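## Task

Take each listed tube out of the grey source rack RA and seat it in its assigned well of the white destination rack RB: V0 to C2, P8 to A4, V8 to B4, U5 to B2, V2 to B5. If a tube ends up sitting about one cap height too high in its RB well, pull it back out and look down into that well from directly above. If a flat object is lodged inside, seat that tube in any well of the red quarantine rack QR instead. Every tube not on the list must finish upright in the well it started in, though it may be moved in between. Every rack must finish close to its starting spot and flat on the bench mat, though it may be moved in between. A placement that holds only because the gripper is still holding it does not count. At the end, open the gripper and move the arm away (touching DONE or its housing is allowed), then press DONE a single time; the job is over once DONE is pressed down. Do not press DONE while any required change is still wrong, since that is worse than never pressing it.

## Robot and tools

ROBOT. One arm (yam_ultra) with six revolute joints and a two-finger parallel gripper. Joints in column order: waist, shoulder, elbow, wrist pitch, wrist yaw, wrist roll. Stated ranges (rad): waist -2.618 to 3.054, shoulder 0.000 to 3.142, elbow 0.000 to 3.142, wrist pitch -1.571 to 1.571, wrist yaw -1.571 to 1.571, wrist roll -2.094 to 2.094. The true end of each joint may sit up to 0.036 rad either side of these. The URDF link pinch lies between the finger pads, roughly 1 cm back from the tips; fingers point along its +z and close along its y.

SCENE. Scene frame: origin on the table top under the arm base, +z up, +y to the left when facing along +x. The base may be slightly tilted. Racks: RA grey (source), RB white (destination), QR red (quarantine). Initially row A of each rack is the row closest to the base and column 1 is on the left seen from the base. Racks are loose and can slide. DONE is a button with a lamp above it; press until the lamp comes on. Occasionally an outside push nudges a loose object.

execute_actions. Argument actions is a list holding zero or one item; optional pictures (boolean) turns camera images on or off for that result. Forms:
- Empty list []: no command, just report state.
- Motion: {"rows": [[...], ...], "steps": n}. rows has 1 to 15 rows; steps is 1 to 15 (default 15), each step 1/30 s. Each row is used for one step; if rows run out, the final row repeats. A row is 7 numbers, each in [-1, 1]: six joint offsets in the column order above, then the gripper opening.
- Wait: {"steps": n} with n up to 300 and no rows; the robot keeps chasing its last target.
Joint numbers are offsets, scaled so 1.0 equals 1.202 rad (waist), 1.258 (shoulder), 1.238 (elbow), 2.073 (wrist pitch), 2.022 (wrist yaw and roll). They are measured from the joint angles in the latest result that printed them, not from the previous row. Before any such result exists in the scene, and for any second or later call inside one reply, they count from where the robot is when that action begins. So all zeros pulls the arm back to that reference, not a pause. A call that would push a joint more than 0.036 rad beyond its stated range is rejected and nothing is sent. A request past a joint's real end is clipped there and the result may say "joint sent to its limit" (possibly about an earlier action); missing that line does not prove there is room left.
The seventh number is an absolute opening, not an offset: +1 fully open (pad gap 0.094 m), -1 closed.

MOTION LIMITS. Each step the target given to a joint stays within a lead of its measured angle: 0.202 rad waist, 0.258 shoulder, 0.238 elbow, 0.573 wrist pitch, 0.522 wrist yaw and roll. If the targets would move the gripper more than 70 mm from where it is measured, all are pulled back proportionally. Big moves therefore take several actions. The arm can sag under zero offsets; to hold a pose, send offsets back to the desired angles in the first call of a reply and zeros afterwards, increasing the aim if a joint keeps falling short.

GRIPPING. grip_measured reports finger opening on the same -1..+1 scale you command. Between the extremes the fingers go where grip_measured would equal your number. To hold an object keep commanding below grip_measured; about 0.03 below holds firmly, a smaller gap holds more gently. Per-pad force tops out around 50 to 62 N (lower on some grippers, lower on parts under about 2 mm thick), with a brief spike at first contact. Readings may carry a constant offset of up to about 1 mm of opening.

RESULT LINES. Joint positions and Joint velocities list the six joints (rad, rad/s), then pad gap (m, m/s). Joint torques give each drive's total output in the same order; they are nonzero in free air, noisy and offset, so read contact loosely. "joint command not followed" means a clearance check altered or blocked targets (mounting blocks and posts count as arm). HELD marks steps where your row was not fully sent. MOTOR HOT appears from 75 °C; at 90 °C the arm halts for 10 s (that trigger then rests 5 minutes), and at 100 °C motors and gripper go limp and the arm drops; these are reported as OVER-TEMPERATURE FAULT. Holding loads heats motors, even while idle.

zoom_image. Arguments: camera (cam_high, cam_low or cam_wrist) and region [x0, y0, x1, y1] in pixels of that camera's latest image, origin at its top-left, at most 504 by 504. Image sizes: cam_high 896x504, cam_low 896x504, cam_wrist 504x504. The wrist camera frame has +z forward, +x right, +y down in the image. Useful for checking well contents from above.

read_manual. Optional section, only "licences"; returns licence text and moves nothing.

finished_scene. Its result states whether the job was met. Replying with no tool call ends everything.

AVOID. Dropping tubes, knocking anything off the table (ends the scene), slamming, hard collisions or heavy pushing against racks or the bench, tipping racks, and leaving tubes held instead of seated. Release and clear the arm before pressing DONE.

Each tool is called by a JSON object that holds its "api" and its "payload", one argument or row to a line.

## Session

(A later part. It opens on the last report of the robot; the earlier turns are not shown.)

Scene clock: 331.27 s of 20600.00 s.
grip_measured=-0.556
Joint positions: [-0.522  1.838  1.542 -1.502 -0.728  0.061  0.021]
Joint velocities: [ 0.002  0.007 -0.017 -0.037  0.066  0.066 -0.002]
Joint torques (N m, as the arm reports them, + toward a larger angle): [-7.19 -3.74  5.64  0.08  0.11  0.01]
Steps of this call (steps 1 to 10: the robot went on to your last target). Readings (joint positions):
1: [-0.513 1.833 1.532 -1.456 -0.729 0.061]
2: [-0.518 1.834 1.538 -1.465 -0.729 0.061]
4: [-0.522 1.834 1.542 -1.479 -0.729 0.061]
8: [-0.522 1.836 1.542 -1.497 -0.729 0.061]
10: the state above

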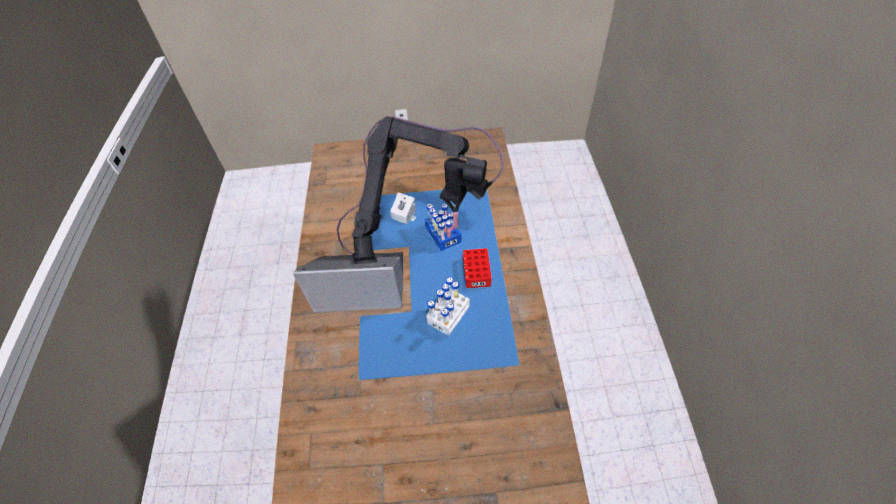

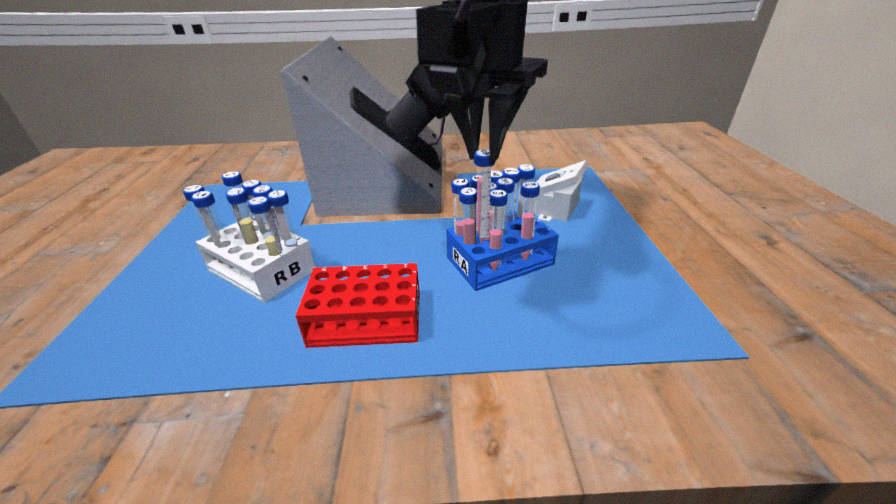

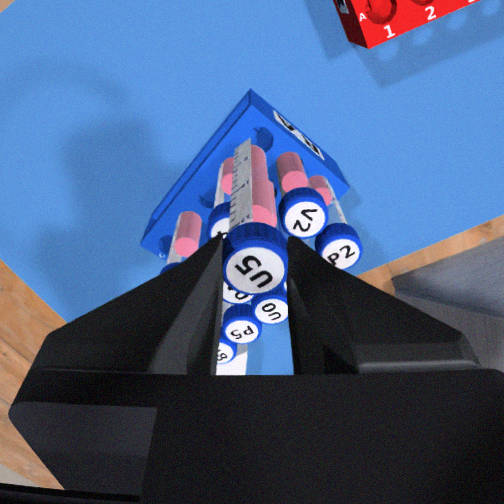

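{"api": "execute_actions", "payload": {
  "actions": [
    {"rows":[[-0.012,0.006,0.018,0.01,0,0.004,-0.6],[-0.012,0.008,0.018,0.025,0,0.008,-0.6],[-0.012,0.01,0.018,0.045,0,0.012,-0.6],[-0.012,0.012,0.018,0.065,0,0.016,-0.6],[-0.012,0.015,0.018,0.085,0,0.02,-0.6],[-0.012,0.018,0.018,0.105,0,0.024,-0.6],[-0.013,0.022,0.02,0.12,0.002,0.028,-0.6],[-0.015,0.027,0.024,0.132,0.004,0.032,-0.6],[-0.019,0.034,0.03,0.14,0.006,0.036,-0.6],[-0.025,0.044,0.038,0.145,0.008,0.04,-0.6],[-0.033,0.057,0.048,0.145,0.01,0.045,-0.6],[-0.043,0.073,0.06,0.145,0.013,0.05,-0.6],[-0.055,0.092,0.073,0.145,0.016,0.056,-0.6],[-0.069,0.114,0.087,0.145,0.02,0.062,-0.6],[-0.085,0.139,0.102,0.145,0.024,0.07,-0.6]],"steps":15}
  ],
  "pictures": false
}}

{"api": "execute_actions", "payload": {
  "actions": [
    {"rows":[[-0.045,0.065,0.05,0.005,0.012,0.02,-0.6],[-0.06,0.09,0.064,0.005,0.016,0.028,-0.6],[-0.075,0.115,0.078,0.005,0.02,0.036,-0.6],[-0.09,0.14,0.092,0.005,0.024,0.044,-0.6],[-0.105,0.165,0.106,0.005,0.028,0.052,-0.6],[-0.12,0.19,0.12,0.005,0.032,0.06,-0.6],[-0.135,0.215,0.134,0.005,0.036,0.068,-0.6],[-0.15,0.24,0.148,0.005,0.04,0.076,-0.6],[-0.165,0.265,0.162,0.005,0.044,0.084,-0.6],[-0.18,0.29,0.176,0.005,0.048,0.092,-0.6],[-0.195,0.315,0.19,0.005,0.052,0.1,-0.6],[-0.21,0.34,0.204,0.005,0.056,0.108,-0.6],[-0.225,0.365,0.218,0.005,0.06,0.116,-0.6],[-0.24,0.39,0.232,0.005,0.064,0.124,-0.6],[-0.255,0.415,0.246,0.005,0.068,0.132,-0.6]],"steps":15}
  ],
  "pictures": false
}}

{"api": "execute_actions", "payload": {
  "actions": [
    {"rows":[[-0.045,0.065,0.05,0,0.012,0.02,-0.6],[-0.059,0.088,0.063,0,0.014,0.027,-0.6],[-0.072,0.109,0.075,0,0.016,0.033,-0.6],[-0.084,0.128,0.086,0,0.018,0.039,-0.6],[-0.095,0.145,0.096,0,0.02,0.044,-0.6],[-0.105,0.16,0.105,0,0.021,0.049,-0.6],[-0.114,0.173,0.113,0,0.022,0.053,-0.6],[-0.122,0.184,0.12,0,0.023,0.056,-0.6],[-0.129,0.193,0.126,0,0.024,0.058,-0.6],[-0.135,0.2,0.131,0,0.025,0.06,-0.6],[-0.139,0.205,0.135,0,0.025,0.06,-0.6],[-0.142,0.208,0.138,0,0.025,0.06,-0.6],[-0.144,0.21,0.14,0,0.025,0.06,-0.6]],"steps":15}
  ]
}}

Scene clock: 396.27 s of 20600.00 s.
grip_measured=-0.556
Joint positions: [-0.559  1.95   1.619 -1.249 -0.717  0.15   0.021]
Joint velocities: [-0.427  0.676  0.549  0.271  0.037  0.3   -0.   ]
Joint torques (N m, as the arm reports them, + toward a larger angle): [-9.63 -3.51  5.47  0.74  0.32  0.04]
Steps of this call (steps 1 to 30: the robot went on to your last target; steps 31 to 90: nothing new was sent; then 61.50 s passed at rest; steps 91 to 105: all 15 steps of this action). Readings (joint positions):
91: [-0.522 1.840 1.542 -1.507 -0.728 0.061]
92: [-0.522 1.840 1.542 -1.502 -0.728 0.063]
94: [-0.522 1.840 1.542 -1.473 -0.728 0.070]
98: [-0.522 1.849 1.542 -1.365 -0.728 0.092]
105: the state above

Scene clock: 396.77 s of 20600.00 s.
grip_measured=-0.555
Joint positions: [-0.808  2.415  1.871 -1.236 -0.626  0.345  0.021]
Joint velocities: [-0.52   0.877  0.501 -0.095  0.154  0.462  0.   ]
Joint torques (N m, as the arm reports them, + toward a larger angle): [-9.45 -7.08  6.19  0.53  0.18  0.04]
Steps of this call (steps 1 to 15: all 15 steps of this action). Readings (joint positions):
1: [-0.572 1.975 1.638 -1.244 -0.715 0.157]
2: [-0.586 2.001 1.655 -1.243 -0.712 0.165]
4: [-0.613 2.058 1.687 -1.242 -0.704 0.185]
8: [-0.676 2.189 1.754 -1.239 -0.681 0.237]
15: the state above

Scene clock: 397.27 s of 20600.00 s.
grip_measured=-0.555
Joint positions: [-0.967  2.684  2.01  -1.233 -0.584  0.452  0.021]
Joint velocities: [-0.085  0.007  0.066 -0.022  0.037  0.037 -0.001]
Joint torques (N m, as the arm reports them, + toward a larger angle): [-7.91 -9.24  7.17  0.51  0.03  0.03]
Steps of this call (steps 1 to 15: all 15 steps of this action). Readings (joint positions):
1: [-0.825 2.445 1.887 -1.235 -0.621 0.353]
2: [-0.842 2.474 1.902 -1.235 -0.618 0.361]
4: [-0.869 2.530 1.929 -1.234 -0.611 0.379]
8: [-0.914 2.623 1.974 -1.233 -0.599 0.416]
15: the state above

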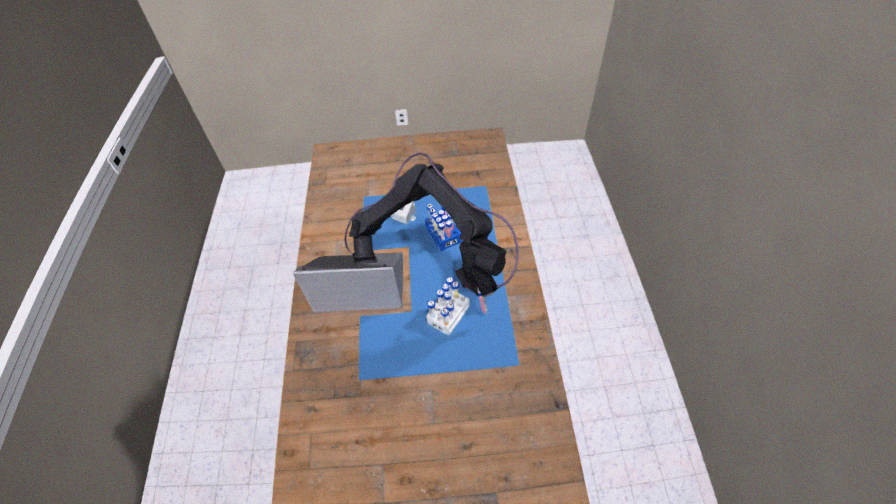

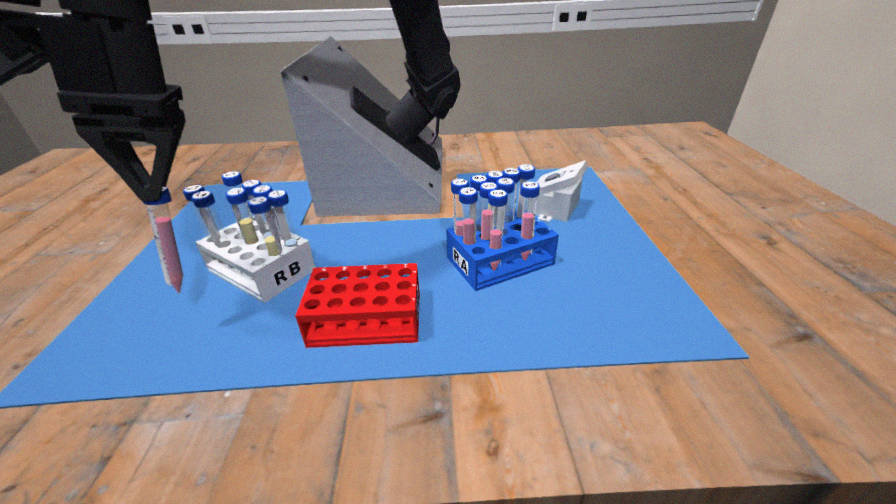

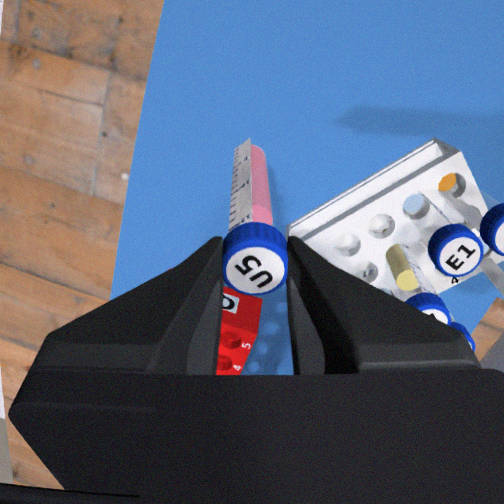

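{"api": "execute_actions", "payload": {
  "actions": [
    {"rows":[[-0.018,-0.004,0.03,0,0.006,0.008,-0.6],[-0.025,-0.009,0.03,0,0.011,0.014,-0.6],[-0.032,-0.014,0.029,-0.004,0.016,0.02,-0.6],[-0.039,-0.018,0.029,-0.01,0.021,0.026,-0.6],[-0.045,-0.021,0.028,-0.02,0.026,0.031,-0.6],[-0.049,-0.023,0.028,-0.033,0.03,0.036,-0.6],[-0.052,-0.023,0.028,-0.048,0.033,0.04,-0.6],[-0.052,-0.023,0.028,-0.064,0.035,0.043,-0.6],[-0.052,-0.023,0.028,-0.08,0.035,0.043,-0.6],[-0.052,-0.023,0.028,-0.095,0.035,0.043,-0.6],[-0.052,-0.023,0.028,-0.108,0.035,0.043,-0.6],[-0.052,-0.023,0.028,-0.119,0.035,0.043,-0.6],[-0.052,-0.023,0.028,-0.128,0.035,0.043,-0.6],[-0.052,-0.023,0.028,-0.133,0.035,0.043,-0.6],[-0.052,-0.023,0.028,-0.136,0.035,0.043,-0.6]],"steps":15}
  ],
  "pictures": false
}}

{"api": "execute_actions", "payload": {
  "actions": [
    {"steps":16}
  ]
}}

Scene clock: 413.63 s of 20600.00 s.
grip_measured=-0.555
Joint positions: [-1.017  2.676  2.019 -1.43  -0.528  0.528  0.021]
Joint velocities: [-0.032 -0.022 -0.017 -0.608  0.007 -0.022  0.   ]
Joint torques (N m, as the arm reports them, + toward a larger angle): [ -7.74 -10.21   6.56   0.31   0.18   0.06]
Steps of this call (steps 1 to 15: the robot went on to your last target; steps 16 to 90: nothing new was sent; then 12.87 s passed at rest; steps 91 to 105: all 15 steps of this action). Readings (joint positions):
91: [-0.968 2.684 2.019 -1.233 -0.583 0.462]
92: [-0.968 2.684 2.019 -1.233 -0.582 0.464]
94: [-0.971 2.684 2.019 -1.234 -0.575 0.473]
98: [-0.993 2.681 2.019 -1.273 -0.552 0.502]
105: the state above

Scene clock: 414.17 s of 20600.00 s.
grip_measured=-0.555
Joint positions: [-1.017  2.676  2.019 -1.502 -0.525  0.533  0.021]
Joint velocities: [-0.012  0.007  0.002  0.007 -0.051 -0.022  0.   ]
Joint torques (N m, as the arm reports them, + toward a larger angle): [-7.66 -9.92  6.62  0.11  0.13  0.06]
Steps of this call (steps 1 to 16: the robot went on to your last target). Readings (joint positions):
1: [-1.017 2.676 2.019 -1.446 -0.528 0.529]
2: [-1.017 2.676 2.019 -1.460 -0.527 0.530]
4: [-1.017 2.676 2.019 -1.477 -0.526 0.531]
8: [-1.017 2.676 2.019 -1.494 -0.525 0.533]
16: the state above

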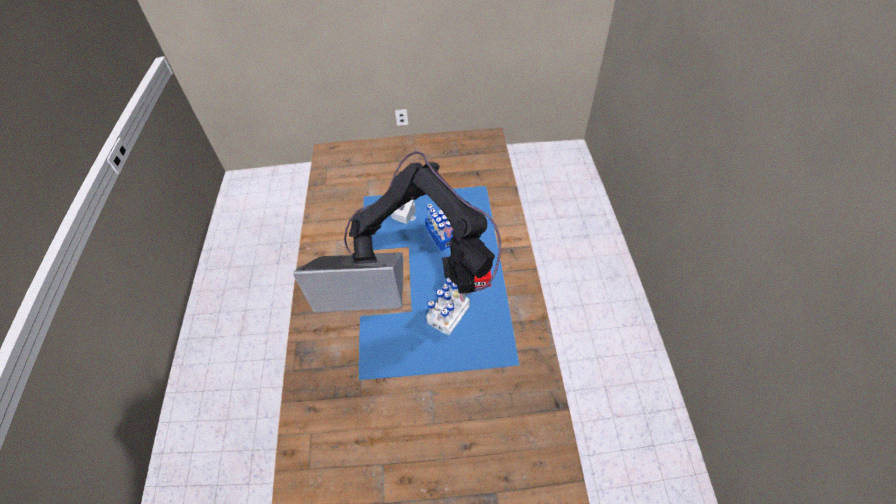

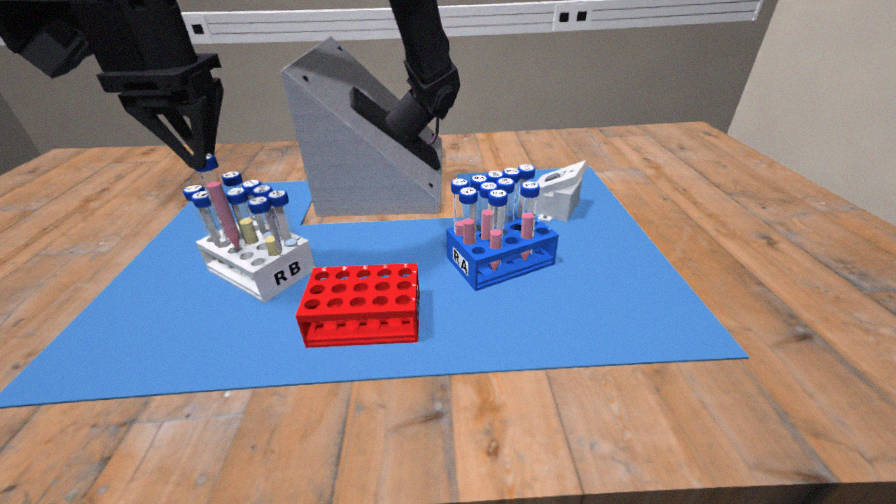

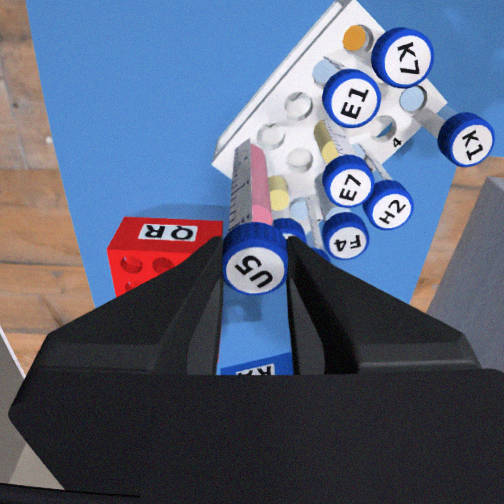

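{"api": "zoom_image", "payload": {
  "camera": "cam_wrist",
  "region": [200, 60, 400, 260]
}}

Region (200, 60, 400, 260) of cam_wrist's 504x504 image, scaled by 2.520, with more detail than that image has.

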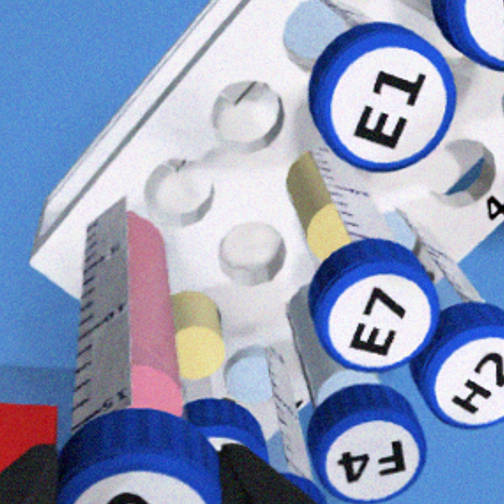

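{"api": "execute_actions", "payload": {
  "actions": [
    {"rows":[[-0.011,-0.017,0.005,-0.005,0.005,0,-0.6],[-0.012,-0.019,-0.008,-0.005,0.006,0,-0.6],[-0.013,-0.021,-0.015,-0.006,0.007,0,-0.6],[-0.014,-0.024,-0.022,-0.006,0.008,0,-0.6],[-0.016,-0.028,-0.03,-0.007,0.01,0,-0.6],[-0.018,-0.032,-0.038,-0.007,0.012,0,-0.6],[-0.02,-0.036,-0.046,-0.008,0.013,0,-0.6],[-0.022,-0.04,-0.055,-0.008,0.015,0,-0.6],[-0.024,-0.044,-0.063,-0.009,0.016,0,-0.6],[-0.026,-0.048,-0.071,-0.009,0.018,0,-0.6],[-0.028,-0.052,-0.079,-0.01,0.019,0,-0.6],[-0.0295,-0.055,-0.086,-0.01,0.02,0,-0.6],[-0.0305,-0.0575,-0.091,-0.011,0.021,0,-0.6],[-0.0312,-0.059,-0.094,-0.011,0.022,0,-0.6],[-0.0316,-0.0596,-0.095,-0.011,0.022,0,-0.6]],"steps":15}
  ],
  "pictures": false
}}

{"api": "execute_actions", "payload": {
  "actions": [
    {"steps":8}
  ]
}}

Scene clock: 502.63 s of 20600.00 s.
grip_measured=-0.555
Joint positions: [-1.03   2.624  1.92  -1.513 -0.501  0.534  0.021]
Joint velocities: [-0.1   -0.061 -0.129 -0.007  0.066 -0.007 -0.   ]
Joint torques (N m, as the arm reports them, + toward a larger angle): [-7.89 -9.56  4.09  0.09  0.16  0.01]
Steps of this call (steps 1 to 15: the robot went on to your last target; steps 16 to 90: nothing new was sent; then 84.97 s passed at rest; steps 91 to 105: all 15 steps of this action). Readings (joint positions):
91: [-1.017 2.676 2.019 -1.503 -0.525 0.534]
92: [-1.017 2.676 2.019 -1.503 -0.525 0.534]
94: [-1.017 2.674 2.017 -1.503 -0.524 0.534]
98: [-1.017 2.656 1.981 -1.504 -0.517 0.534]
105: the state above

Scene clock: 502.90 s of 20600.00 s.
grip_measured=-0.555
Joint positions: [-1.036  2.622  1.915 -1.515 -0.494  0.534  0.021]
Joint velocities: [-0.017 -0.002 -0.012 -0.037  0.007  0.081 -0.   ]
Joint torques (N m, as the arm reports them, + toward a larger angle): [-7.62 -9.67  3.95  0.06  0.12  0.01]
Steps of this call (steps 1 to 8: the robot went on to your last target). Readings (joint positions):
1: [-1.032 2.623 1.917 -1.515 -0.499 0.534]
2: [-1.034 2.622 1.915 -1.515 -0.497 0.534]
4: [-1.036 2.622 1.915 -1.515 -0.495 0.534]
8: the state above

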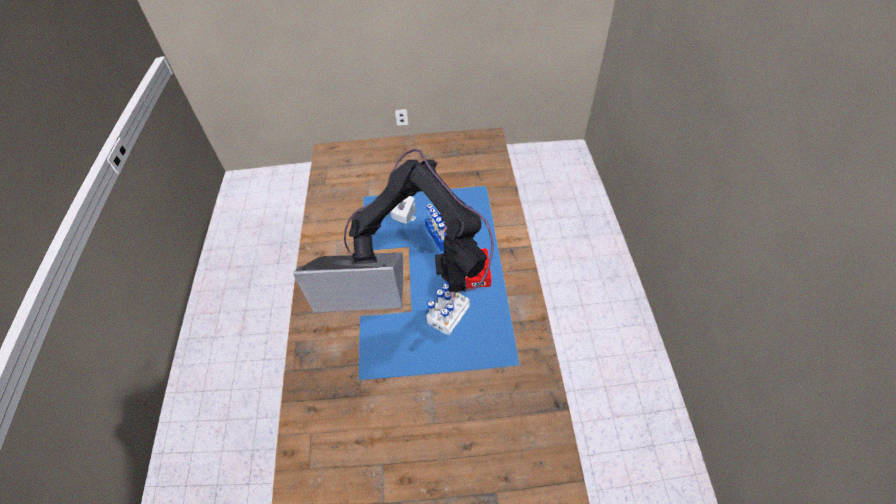

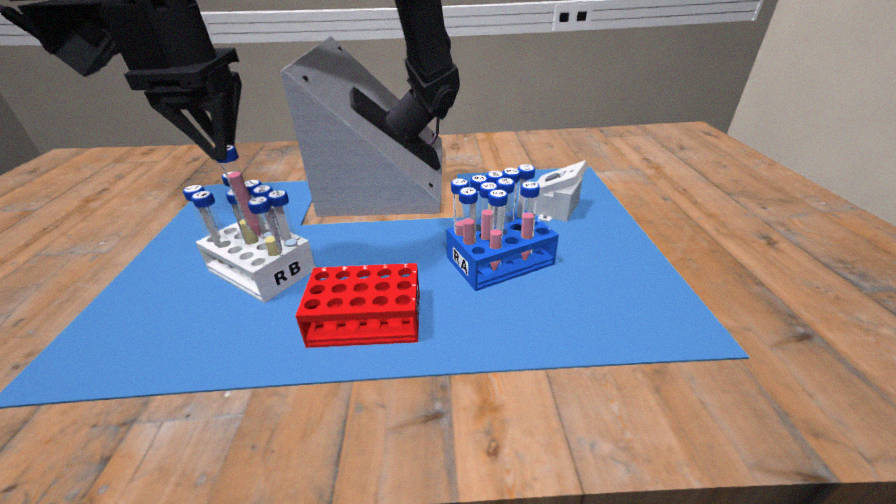

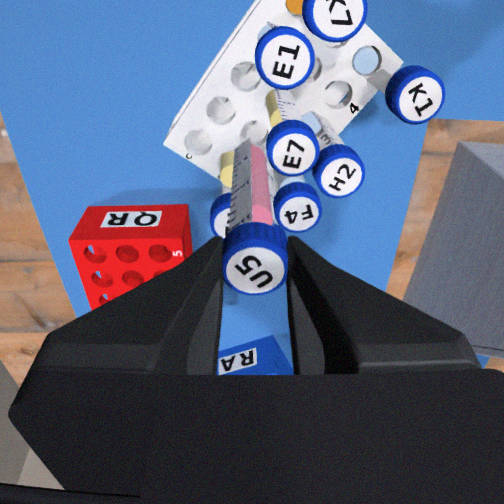

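{"api": "zoom_image", "payload": {
  "camera": "cam_wrist",
  "region": [150, 50, 370, 270]
}}

{"api": "zoom_image", "payload": {
  "camera": "cam_low",
  "region": [150, 110, 350, 310]
}}

Region (150, 50, 370, 270) of cam_wrist's 504x504 image, scaled by 2.291, with more detail than that image has.

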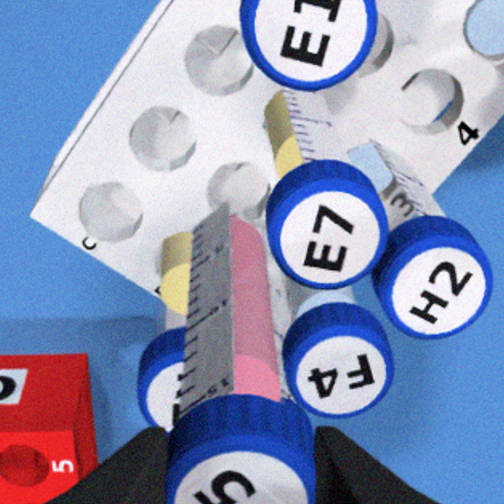

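Region (150, 110, 350, 310) of cam_low's 896x504 image, scaled by 2.520, with more detail than that image has.

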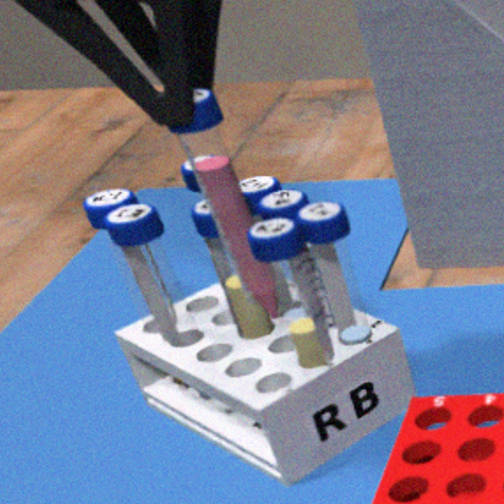

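{"api": "execute_actions", "payload": {
  "actions": [
    {"rows":[[-0.005,-0.017,-0.012,0.006,-0.004,0,-0.6],[-0.003,-0.018,-0.017,0.011,-0.005,0,-0.6],[-0.001,-0.019,-0.024,0.017,-0.006,0,-0.6],[0.001,-0.02,-0.033,0.024,-0.007,0,-0.6],[0.003,-0.022,-0.043,0.031,-0.008,0,-0.6],[0.006,-0.024,-0.054,0.038,-0.009,0,-0.6],[0.008,-0.025,-0.066,0.045,-0.01,0,-0.6],[0.011,-0.027,-0.078,0.052,-0.011,0,-0.6],[0.014,-0.029,-0.09,0.059,-0.012,0,-0.6],[0.016,-0.031,-0.102,0.065,-0.013,0,-0.6],[0.019,-0.033,-0.114,0.071,-0.014,0,-0.6],[0.022,-0.034,-0.125,0.076,-0.015,0,-0.6],[0.024,-0.036,-0.135,0.08,-0.016,0,-0.6],[0.026,-0.037,-0.143,0.082,-0.016,0,-0.6],[0.0275,-0.038,-0.149,0.083,-0.016,0,-0.6]],"steps":15}
  ],
  "pictures": false
}}

{"api": "execute_actions", "payload": {
  "actions": [
    {"steps":10}
  ]
}}

Scene clock: 543.50 s of 20600.00 s.
grip_measured=-0.555
Joint positions: [-1.004  2.6    1.758 -1.384 -0.519  0.534  0.021]
Joint velocities: [ 0.085 -0.022 -0.286  0.388 -0.022 -0.081 -0.   ]
Joint torques (N m, as the arm reports them, + toward a larger angle): [-6.55 -9.95  3.98 -0.03  0.15  0.01]
Steps of this call (steps 1 to 15: the robot went on to your last target; steps 16 to 90: nothing new was sent; then 37.10 s passed at rest; steps 91 to 105: all 15 steps of this action). Readings (joint positions):
91: [-1.036 2.622 1.915 -1.515 -0.493 0.534]
92: [-1.036 2.622 1.913 -1.514 -0.494 0.534]
94: [-1.036 2.619 1.903 -1.503 -0.497 0.534]
98: [-1.031 2.609 1.857 -1.465 -0.503 0.534]
105: the state above

Scene clock: 543.83 s of 20600.00 s.
grip_measured=-0.555
Joint positions: [-0.999  2.595  1.743 -1.354 -0.523  0.534  0.021]
Joint velocities: [ 0.012 -0.007 -0.007 -0.022 -0.007 -0.007  0.001]
Joint torques (N m, as the arm reports them, + toward a larger angle): [-6.58 -9.38  3.92  0.27 -0.01  0.01]
Steps of this call (steps 1 to 10: the robot went on to your last target). Readings (joint positions):
1: [-1.002 2.599 1.751 -1.373 -0.522 0.534]
2: [-1.000 2.599 1.747 -1.366 -0.523 0.534]
4: [-0.999 2.598 1.744 -1.358 -0.523 0.534]
8: [-0.999 2.596 1.743 -1.355 -0.523 0.534]
10: the state above

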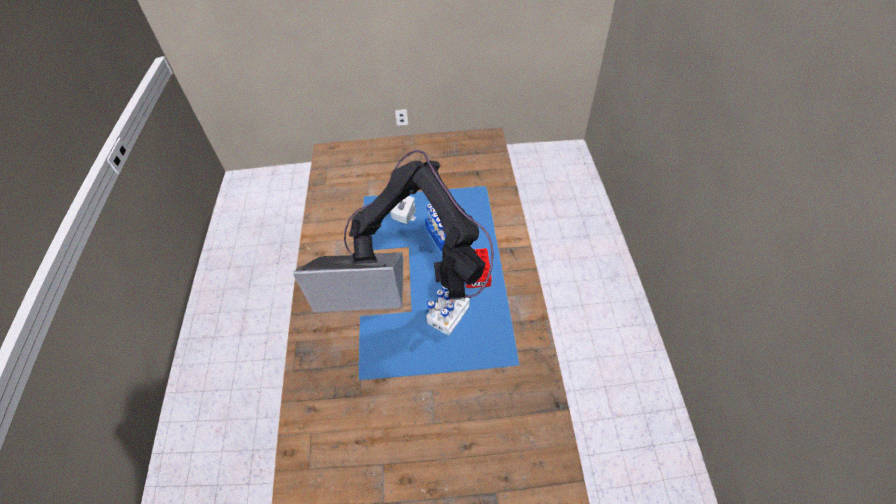

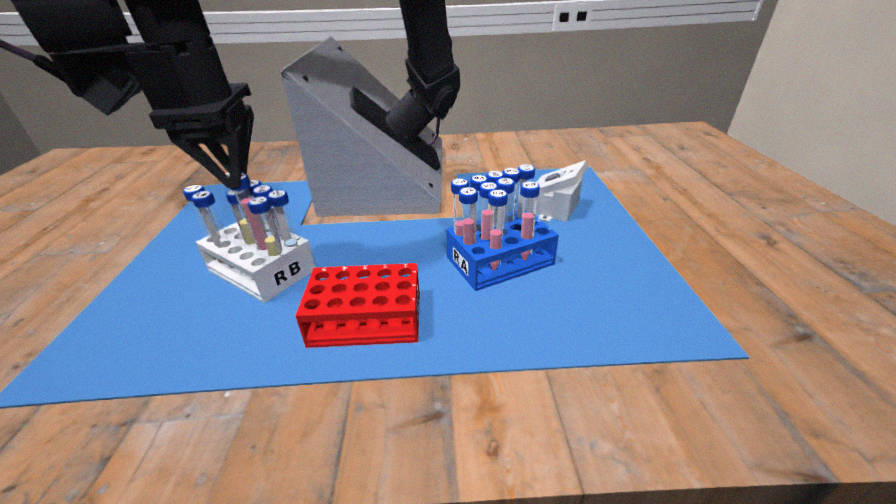

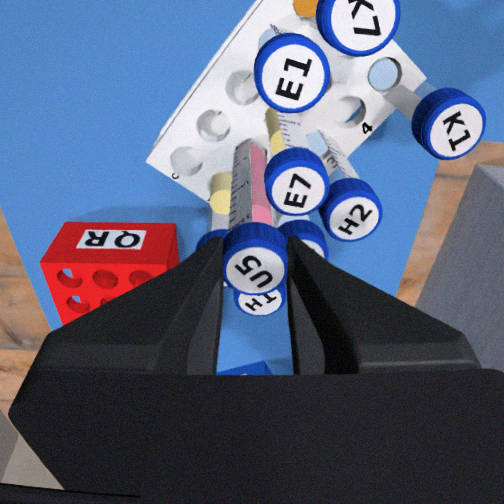

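{"api": "execute_actions", "payload": {
  "actions": [
    {"rows":[[-0.002,-0.016,-0.012,0.007,-0.003,0,-0.6],[-0.001,-0.016,-0.014,0.01,-0.003,0,-0.6],[0,-0.016,-0.017,0.013,-0.004,0,-0.6],[0.002,-0.016,-0.021,0.017,-0.004,0,-0.6],[0.004,-0.016,-0.026,0.021,-0.005,0,-0.6],[0.006,-0.016,-0.031,0.025,-0.006,0,-0.6],[0.008,-0.016,-0.036,0.029,-0.007,0,-0.6],[0.01,-0.016,-0.041,0.032,-0.007,0,-0.6],[0.012,-0.016,-0.046,0.035,-0.008,0,-0.6],[0.014,-0.016,-0.051,0.038,-0.009,0,-0.6],[0.0155,-0.016,-0.055,0.04,-0.009,0,-0.6],[0.0165,-0.016,-0.058,0.041,-0.01,0,-0.6],[0.0175,-0.016,-0.061,0.0415,-0.01,0,-0.6]],"steps":15}
  ],
  "pictures": false
}}

{"api": "execute_actions", "payload": {
  "actions": [
    {"steps":8}
  ]
}}

{"api": "zoom_image", "payload": {
  "camera": "cam_low",
  "region": [150, 110, 350, 310]
}}

Scene clock: 563.10 s of 20600.00 s.
grip_measured=-0.555
Joint positions: [-0.975  2.593  1.682 -1.285 -0.536  0.534  0.021]
Joint velocities: [ 0.042 -0.007 -0.056  0.037 -0.037  0.007  0.   ]
Joint torques (N m, as the arm reports them, + toward a larger angle): [-6.67 -9.3   4.21  0.17 -0.11  0.01]
Steps of this call (steps 1 to 30: the robot went on to your last target; steps 31 to 90: nothing new was sent; then 15.77 s passed at rest; steps 91 to 105: all 15 steps of this action). Readings (joint positions):
91: [-0.999 2.595 1.743 -1.354 -0.523 0.534]
92: [-0.999 2.595 1.743 -1.353 -0.524 0.534]
94: [-0.999 2.595 1.741 -1.347 -0.525 0.534]
98: [-0.994 2.593 1.718 -1.324 -0.528 0.534]
105: the state above

Scene clock: 563.37 s of 20600.00 s.
grip_measured=-0.555
Joint positions: [-0.974  2.593  1.681 -1.279 -0.537  0.534  0.021]
Joint velocities: [-0.022 -0.012  0.017  0.022  0.022  0.037 -0.001]
Joint torques (N m, as the arm reports them, + toward a larger angle): [-6.52 -9.28  3.89  0.25 -0.07  0.01]
Steps of this call (steps 1 to 8: the robot went on to your last target). Readings (joint positions):
1: [-0.974 2.593 1.681 -1.283 -0.537 0.534]
2: [-0.974 2.593 1.681 -1.281 -0.537 0.534]
4: [-0.974 2.593 1.681 -1.280 -0.537 0.534]
8: the state above

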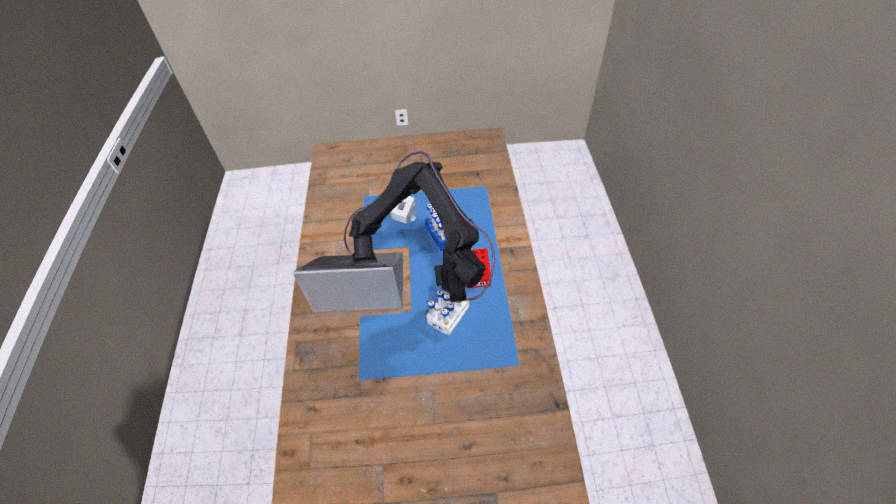

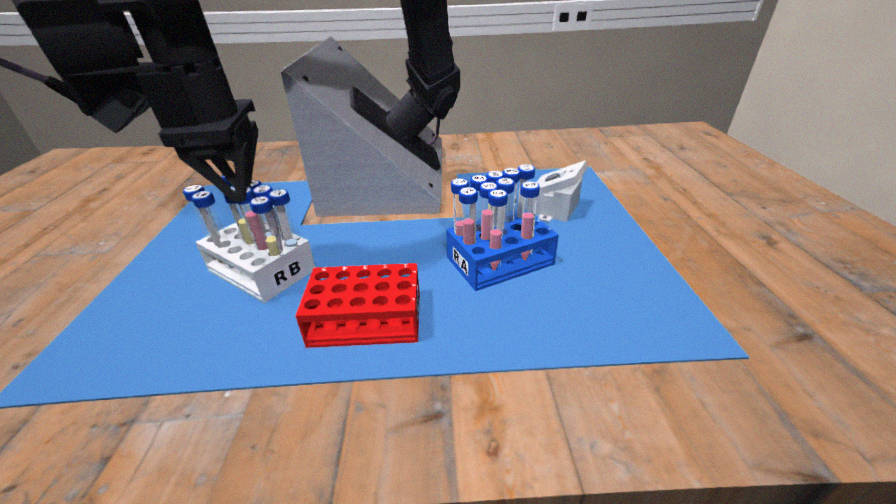

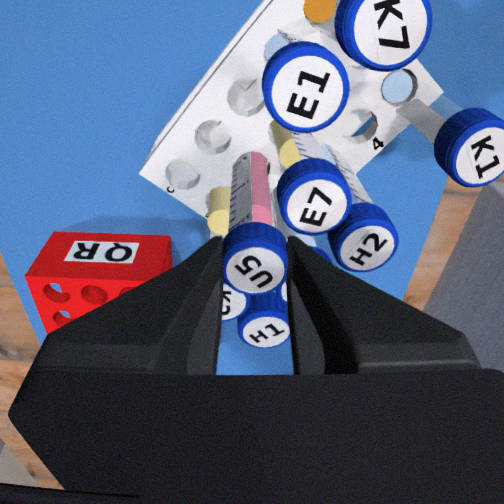

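Region (150, 110, 350, 310) of cam_low's 896x504 image, scaled by 2.520, with more detail than that image has.

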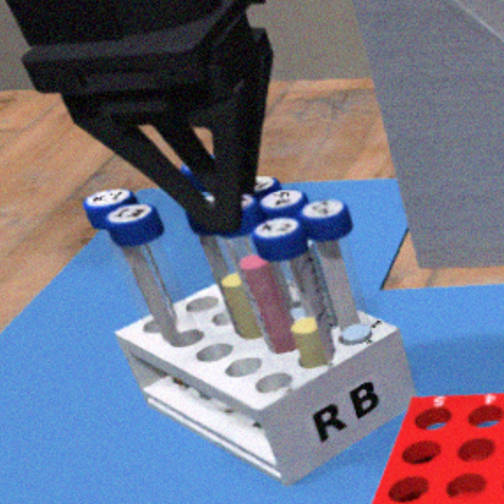

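{"api": "execute_actions", "payload": {
  "actions": [
    {"rows":[[-0.002,-0.016,-0.012,0.007,-0.003,0,-0.6],[-0.001,-0.016,-0.015,0.009,-0.004,0,-0.6],[0,-0.016,-0.017,0.011,-0.004,0,-0.6],[0,-0.016,-0.019,0.011,-0.004,0,-0.6],[0,-0.016,-0.019,0.011,-0.004,0,-0.6],[0,-0.016,-0.019,0.011,-0.004,0,-0.6],[0,-0.016,-0.019,0.011,-0.004,0,-0.58],[0,-0.016,-0.019,0.011,-0.004,0,-0.56],[0,-0.016,-0.019,0.011,-0.004,0,-0.54],[0,-0.016,-0.019,0.011,-0.004,0,-0.52],[0,-0.016,-0.019,0.011,-0.004,0,-0.5],[0,-0.016,-0.019,0.011,-0.004,0,-0.48],[0,-0.016,-0.019,0.011,-0.004,0,-0.46]],"steps":15}
  ],
  "pictures": false
}}

{"api": "execute_actions", "payload": {
  "actions": [
    {"rows":[[-0.013,-0.01,0.016,-0.005,0.004,0,-0.46],[-0.015,-0.01,0.02,-0.009,0.005,0,-0.46],[-0.017,-0.01,0.025,-0.014,0.006,0,-0.46],[-0.02,-0.01,0.032,-0.02,0.007,0,-0.46],[-0.023,-0.01,0.04,-0.026,0.008,0,-0.46],[-0.026,-0.01,0.048,-0.032,0.009,0,-0.46],[-0.029,-0.01,0.056,-0.038,0.01,0,-0.46],[-0.032,-0.01,0.064,-0.044,0.011,0,-0.46],[-0.035,-0.01,0.072,-0.049,0.012,0,-0.46],[-0.038,-0.01,0.08,-0.054,0.013,0,-0.46],[-0.041,-0.01,0.087,-0.058,0.014,0,-0.46],[-0.043,-0.01,0.093,-0.061,0.015,0,-0.46],[-0.045,-0.01,0.097,-0.062,0.016,0,-0.46],[-0.046,-0.01,0.099,-0.062,0.016,0,-0.46]],"steps":15}
  ],
  "pictures": false
}}

{"api": "execute_actions", "payload": {
  "actions": [
    {"steps":6}
  ]
}}

{"api": "zoom_image", "payload": {
  "camera": "cam_low",
  "region": [150, 110, 350, 310]
}}

Scene clock: 600.57 s of 20600.00 s.
grip_measured=-0.463
Joint positions: [-0.974  2.59   1.673 -1.268 -0.541  0.534  0.025]
Joint velocities: [-0.002 -0.027  0.007  0.051 -0.022  0.022  0.001]
Joint torques (N m, as the arm reports them, + toward a larger angle): [-6.21 -9.31  3.67  0.29 -0.1   0.01]
Steps of this call (steps 1 to 15: the robot went on to your last target; steps 16 to 90: nothing new was sent; then 33.70 s passed at rest; steps 91 to 105: all 15 steps of this action). Readings (joint positions):
91: [-0.974 2.593 1.681 -1.278 -0.537 0.534]
92: [-0.974 2.593 1.681 -1.277 -0.537 0.534]
94: [-0.974 2.593 1.679 -1.273 -0.537 0.534]
98: [-0.974 2.591 1.673 -1.270 -0.539 0.534]
105: the state above

Scene clock: 601.07 s of 20600.00 s.
grip_measured=-0.462
Joint positions: [-1.008  2.59   1.769 -1.363 -0.526  0.534  0.025]
Joint velocities: [-0.12   0.007  0.1   -0.139 -0.037 -0.051 -0.   ]
Joint torques (N m, as the arm reports them, + toward a larger angle): [-7.33 -8.94  6.26  0.03  0.12  0.01]
Steps of this call (steps 1 to 15: all 15 steps of this action). Readings (joint positions):
1: [-0.974 2.590 1.673 -1.268 -0.541 0.534]
2: [-0.974 2.590 1.673 -1.269 -0.541 0.534]
4: [-0.974 2.590 1.675 -1.276 -0.540 0.534]
8: [-0.980 2.590 1.707 -1.310 -0.536 0.534]
15: the state above

Scene clock: 601.27 s of 20600.00 s.
grip_measured=-0.462
Joint positions: [-1.012  2.59   1.772 -1.38  -0.522  0.534  0.025]
Joint velocities: [ 0.007 -0.017  0.007 -0.081 -0.022  0.11  -0.001]
Joint torques (N m, as the arm reports them, + toward a larger angle): [-7.46 -8.93  6.45  0.11  0.13  0.01]
Steps of this call (steps 1 to 6: the robot went on to your last target). Readings (joint positions):
1: [-1.011 2.590 1.771 -1.367 -0.525 0.534]
2: [-1.012 2.590 1.772 -1.370 -0.524 0.534]
4: [-1.012 2.590 1.772 -1.376 -0.522 0.534]
6: the state above

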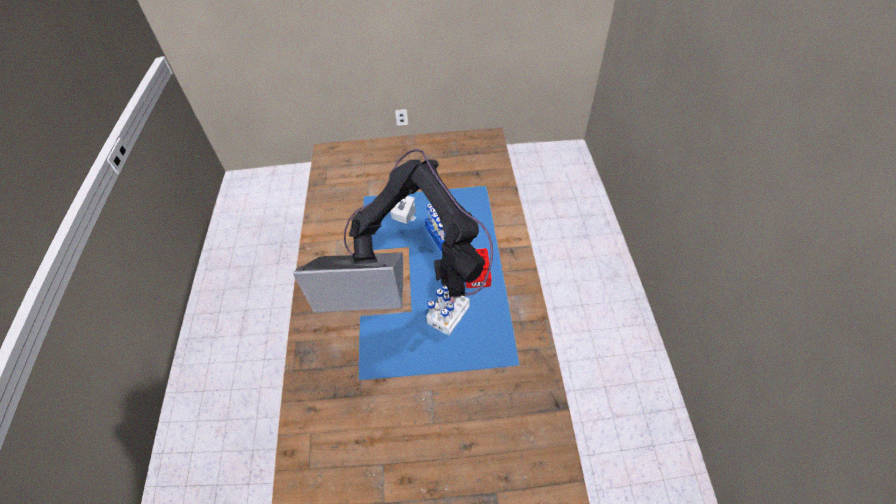

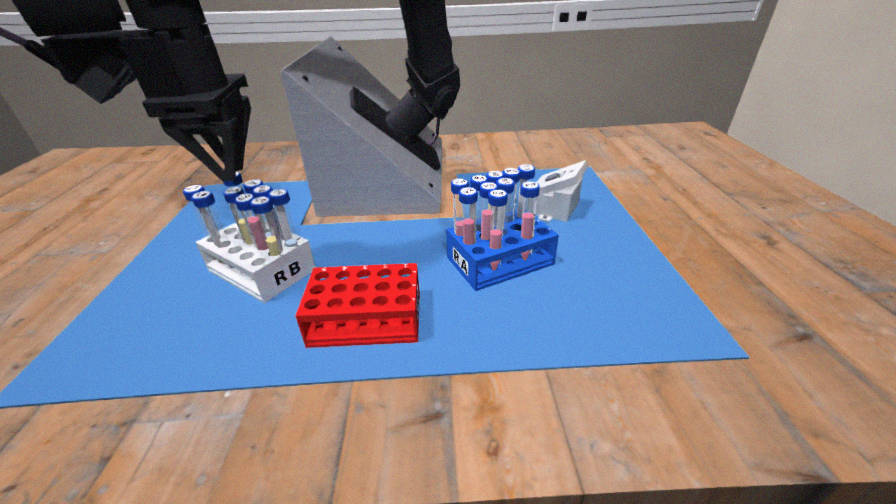

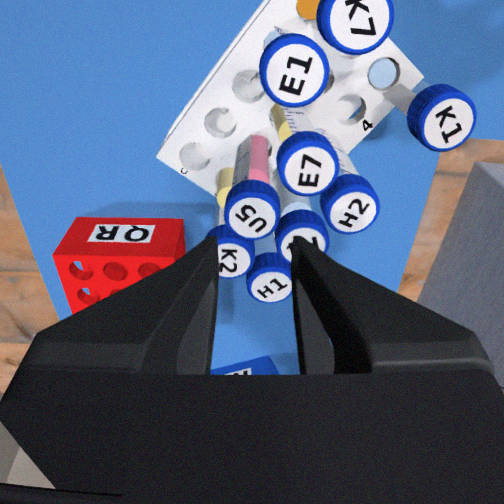

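Region (150, 110, 350, 310) of cam_low's 896x504 image, scaled by 2.520, with more detail than that image has.

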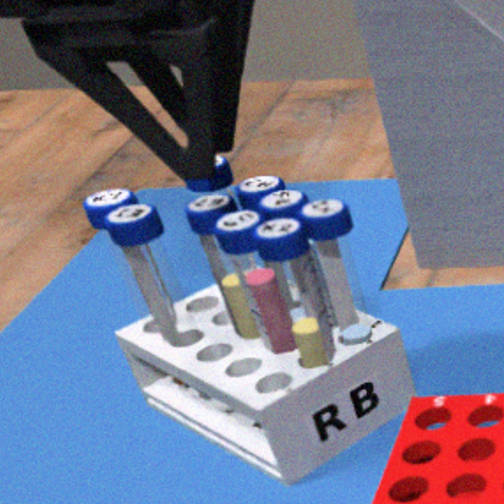

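{"api": "execute_actions", "payload": {
  "actions": [
    {"rows":[[-0.01,-0.02,0.0,0,-0.002,-0.005,-0.47],[-0.008,-0.03,-0.008,0,-0.004,-0.009,-0.47],[-0.003,-0.045,-0.016,0,-0.007,-0.014,-0.47],[0.005,-0.065,-0.025,0,-0.01,-0.02,-0.47],[0.017,-0.09,-0.035,0,-0.014,-0.026,-0.47],[0.033,-0.118,-0.047,0,-0.018,-0.032,-0.47],[0.052,-0.148,-0.06,0,-0.023,-0.038,-0.47],[0.074,-0.18,-0.074,0,-0.028,-0.045,-0.47],[0.097,-0.212,-0.088,0,-0.033,-0.052,-0.47],[0.12,-0.244,-0.102,0,-0.038,-0.059,-0.47],[0.143,-0.276,-0.116,0,-0.043,-0.066,-0.47],[0.166,-0.308,-0.13,0,-0.048,-0.073,-0.47],[0.189,-0.34,-0.144,0,-0.053,-0.08,-0.47],[0.212,-0.372,-0.158,0,-0.058,-0.087,-0.47],[0.235,-0.404,-0.172,0,-0.063,-0.094,-0.47]],"steps":15}
  ],
  "pictures": false
}}

{"api": "execute_actions", "payload": {
  "actions": [
    {"rows":[[0.055,-0.095,-0.04,0,-0.02,-0.025,-0.47],[0.08,-0.127,-0.054,0,-0.025,-0.032,-0.47],[0.105,-0.159,-0.068,0,-0.03,-0.039,-0.47],[0.13,-0.191,-0.082,0,-0.035,-0.046,-0.47],[0.155,-0.223,-0.096,0,-0.04,-0.053,-0.47],[0.18,-0.255,-0.11,0,-0.045,-0.06,-0.47],[0.205,-0.287,-0.124,0,-0.05,-0.067,-0.47],[0.23,-0.317,-0.137,0,-0.055,-0.074,-0.47],[0.253,-0.345,-0.149,0,-0.06,-0.08,-0.47],[0.275,-0.37,-0.16,0,-0.064,-0.085,-0.47],[0.295,-0.392,-0.17,0,-0.068,-0.089,-0.47],[0.312,-0.411,-0.178,0,-0.071,-0.092,-0.47],[0.326,-0.426,-0.184,0,-0.073,-0.094,-0.47],[0.336,-0.437,-0.188,0,-0.075,-0.095,-0.47],[0.342,-0.443,-0.19,0,-0.075,-0.095,-0.47]],"steps":15}
  ],
  "pictures": false
}}

{"api": "execute_actions", "payload": {
  "actions": [
    {"steps":10}
  ],
  "pictures": false
}}

Scene clock: 664.57 s of 20600.00 s.
grip_measured=-0.468
Joint positions: [-0.771  2.161  1.61  -1.37  -0.602  0.405  0.025]
Joint velocities: [ 0.955 -1.253 -0.481  0.007 -0.344 -0.462 -0.001]
Joint torques (N m, as the arm reports them, + toward a larger angle): [-7.89 -5.94  3.02  0.21  0.06  0.01]
Steps of this call (steps 1 to 30: the robot went on to your last target; steps 31 to 90: nothing new was sent; then 59.80 s passed at rest; steps 91 to 105: all 15 steps of this action). Readings (joint positions):
91: [-1.012 2.590 1.772 -1.385 -0.520 0.533]
92: [-1.012 2.589 1.772 -1.385 -0.521 0.531]
94: [-1.012 2.574 1.763 -1.381 -0.524 0.522]
98: [-0.983 2.470 1.709 -1.376 -0.536 0.491]
105: the state above

Scene clock: 665.07 s of 20600.00 s.
grip_measured=-0.468
Joint positions: [-0.365  1.63   1.403 -1.367 -0.732  0.243  0.025]
Joint velocities: [ 0.374 -0.496 -0.144 -0.037 -0.242 -0.183 -0.001]
Joint torques (N m, as the arm reports them, + toward a larger angle): [-6.23 -3.8   2.88  0.33  0.12 -0.02]
Steps of this call (steps 1 to 15: all 15 steps of this action). Readings (joint positions):
1: [-0.737 2.120 1.597 -1.370 -0.611 0.395]
2: [-0.706 2.080 1.585 -1.368 -0.619 0.386]
4: [-0.649 2.001 1.557 -1.366 -0.636 0.364]
8: [-0.538 1.843 1.487 -1.364 -0.671 0.315]
15: the state above

Scene clock: 665.40 s of 20600.00 s.
grip_measured=-0.468
Joint positions: [-0.349  1.608  1.388 -1.37  -0.746  0.221  0.025]
Joint velocities: [ 0.007  0.022 -0.012 -0.022 -0.066  0.022 -0.001]
Joint torques (N m, as the arm reports them, + toward a larger angle): [-5.49 -4.28  3.27  0.27 -0.05 -0.06]
Steps of this call (steps 1 to 10: the robot went on to your last target). Readings (joint positions):
1: [-0.355 1.618 1.400 -1.369 -0.737 0.238]
2: [-0.350 1.610 1.398 -1.370 -0.742 0.234]
4: [-0.349 1.608 1.396 -1.370 -0.746 0.228]
8: [-0.349 1.608 1.389 -1.370 -0.746 0.222]
10: the state above

{"api": "execute_actions", "payload": {
  "actions": [
    {"rows":[[0,0.002,-0.012,-0.003,-0.005,-0.005,-0.47],[0.004,0.004,-0.015,-0.004,-0.007,-0.007,-0.47],[0.008,0.006,-0.018,-0.005,-0.009,-0.009,-0.47],[0.012,0.008,-0.021,-0.006,-0.01,-0.011,-0.47],[0.016,0.01,-0.024,-0.006,-0.011,-0.012,-0.47],[0.02,0.012,-0.027,-0.006,-0.012,-0.013,-0.47],[0.023,0.013,-0.029,-0.006,-0.013,-0.014,-0.47],[0.025,0.014,-0.031,-0.006,-0.013,-0.014,-0.47]],"steps":15}
  ]
}}

Scene clock: 679.27 s of 20600.00 s.
grip_measured=-0.468
Joint positions: [-0.316  1.619  1.362 -1.373 -0.764  0.199  0.025]
Joint velocities: [-0.012  0.007 -0.007 -0.007  0.022  0.022  0.001]
Joint torques (N m, as the arm reports them, + toward a larger angle): [-4.98 -3.7   3.23  0.07 -0.07 -0.06]
Steps of this call (steps 1 to 30: the robot went on to your last target; steps 31 to 90: nothing new was sent; then 10.37 s passed at rest; steps 91 to 105: all 15 steps of this action). Readings (joint positions):
91: [-0.349 1.608 1.388 -1.370 -0.747 0.218]
92: [-0.349 1.608 1.388 -1.370 -0.748 0.217]
94: [-0.344 1.608 1.387 -1.370 -0.751 0.213]
98: [-0.324 1.611 1.371 -1.371 -0.760 0.205]
105: the state above

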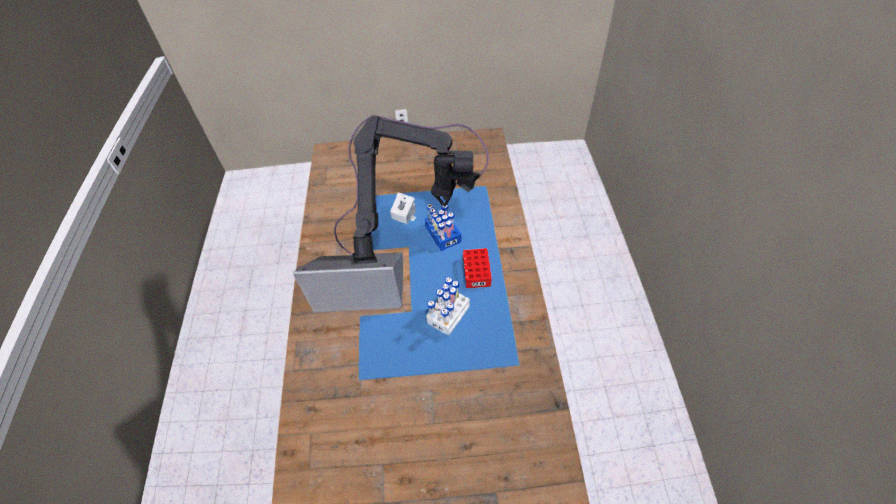

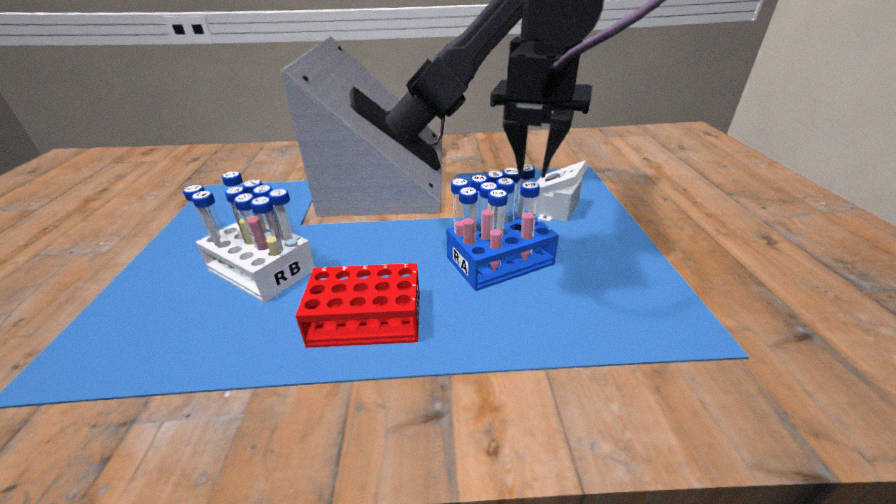

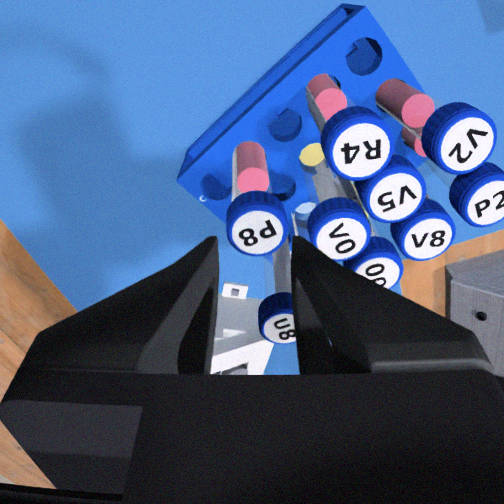

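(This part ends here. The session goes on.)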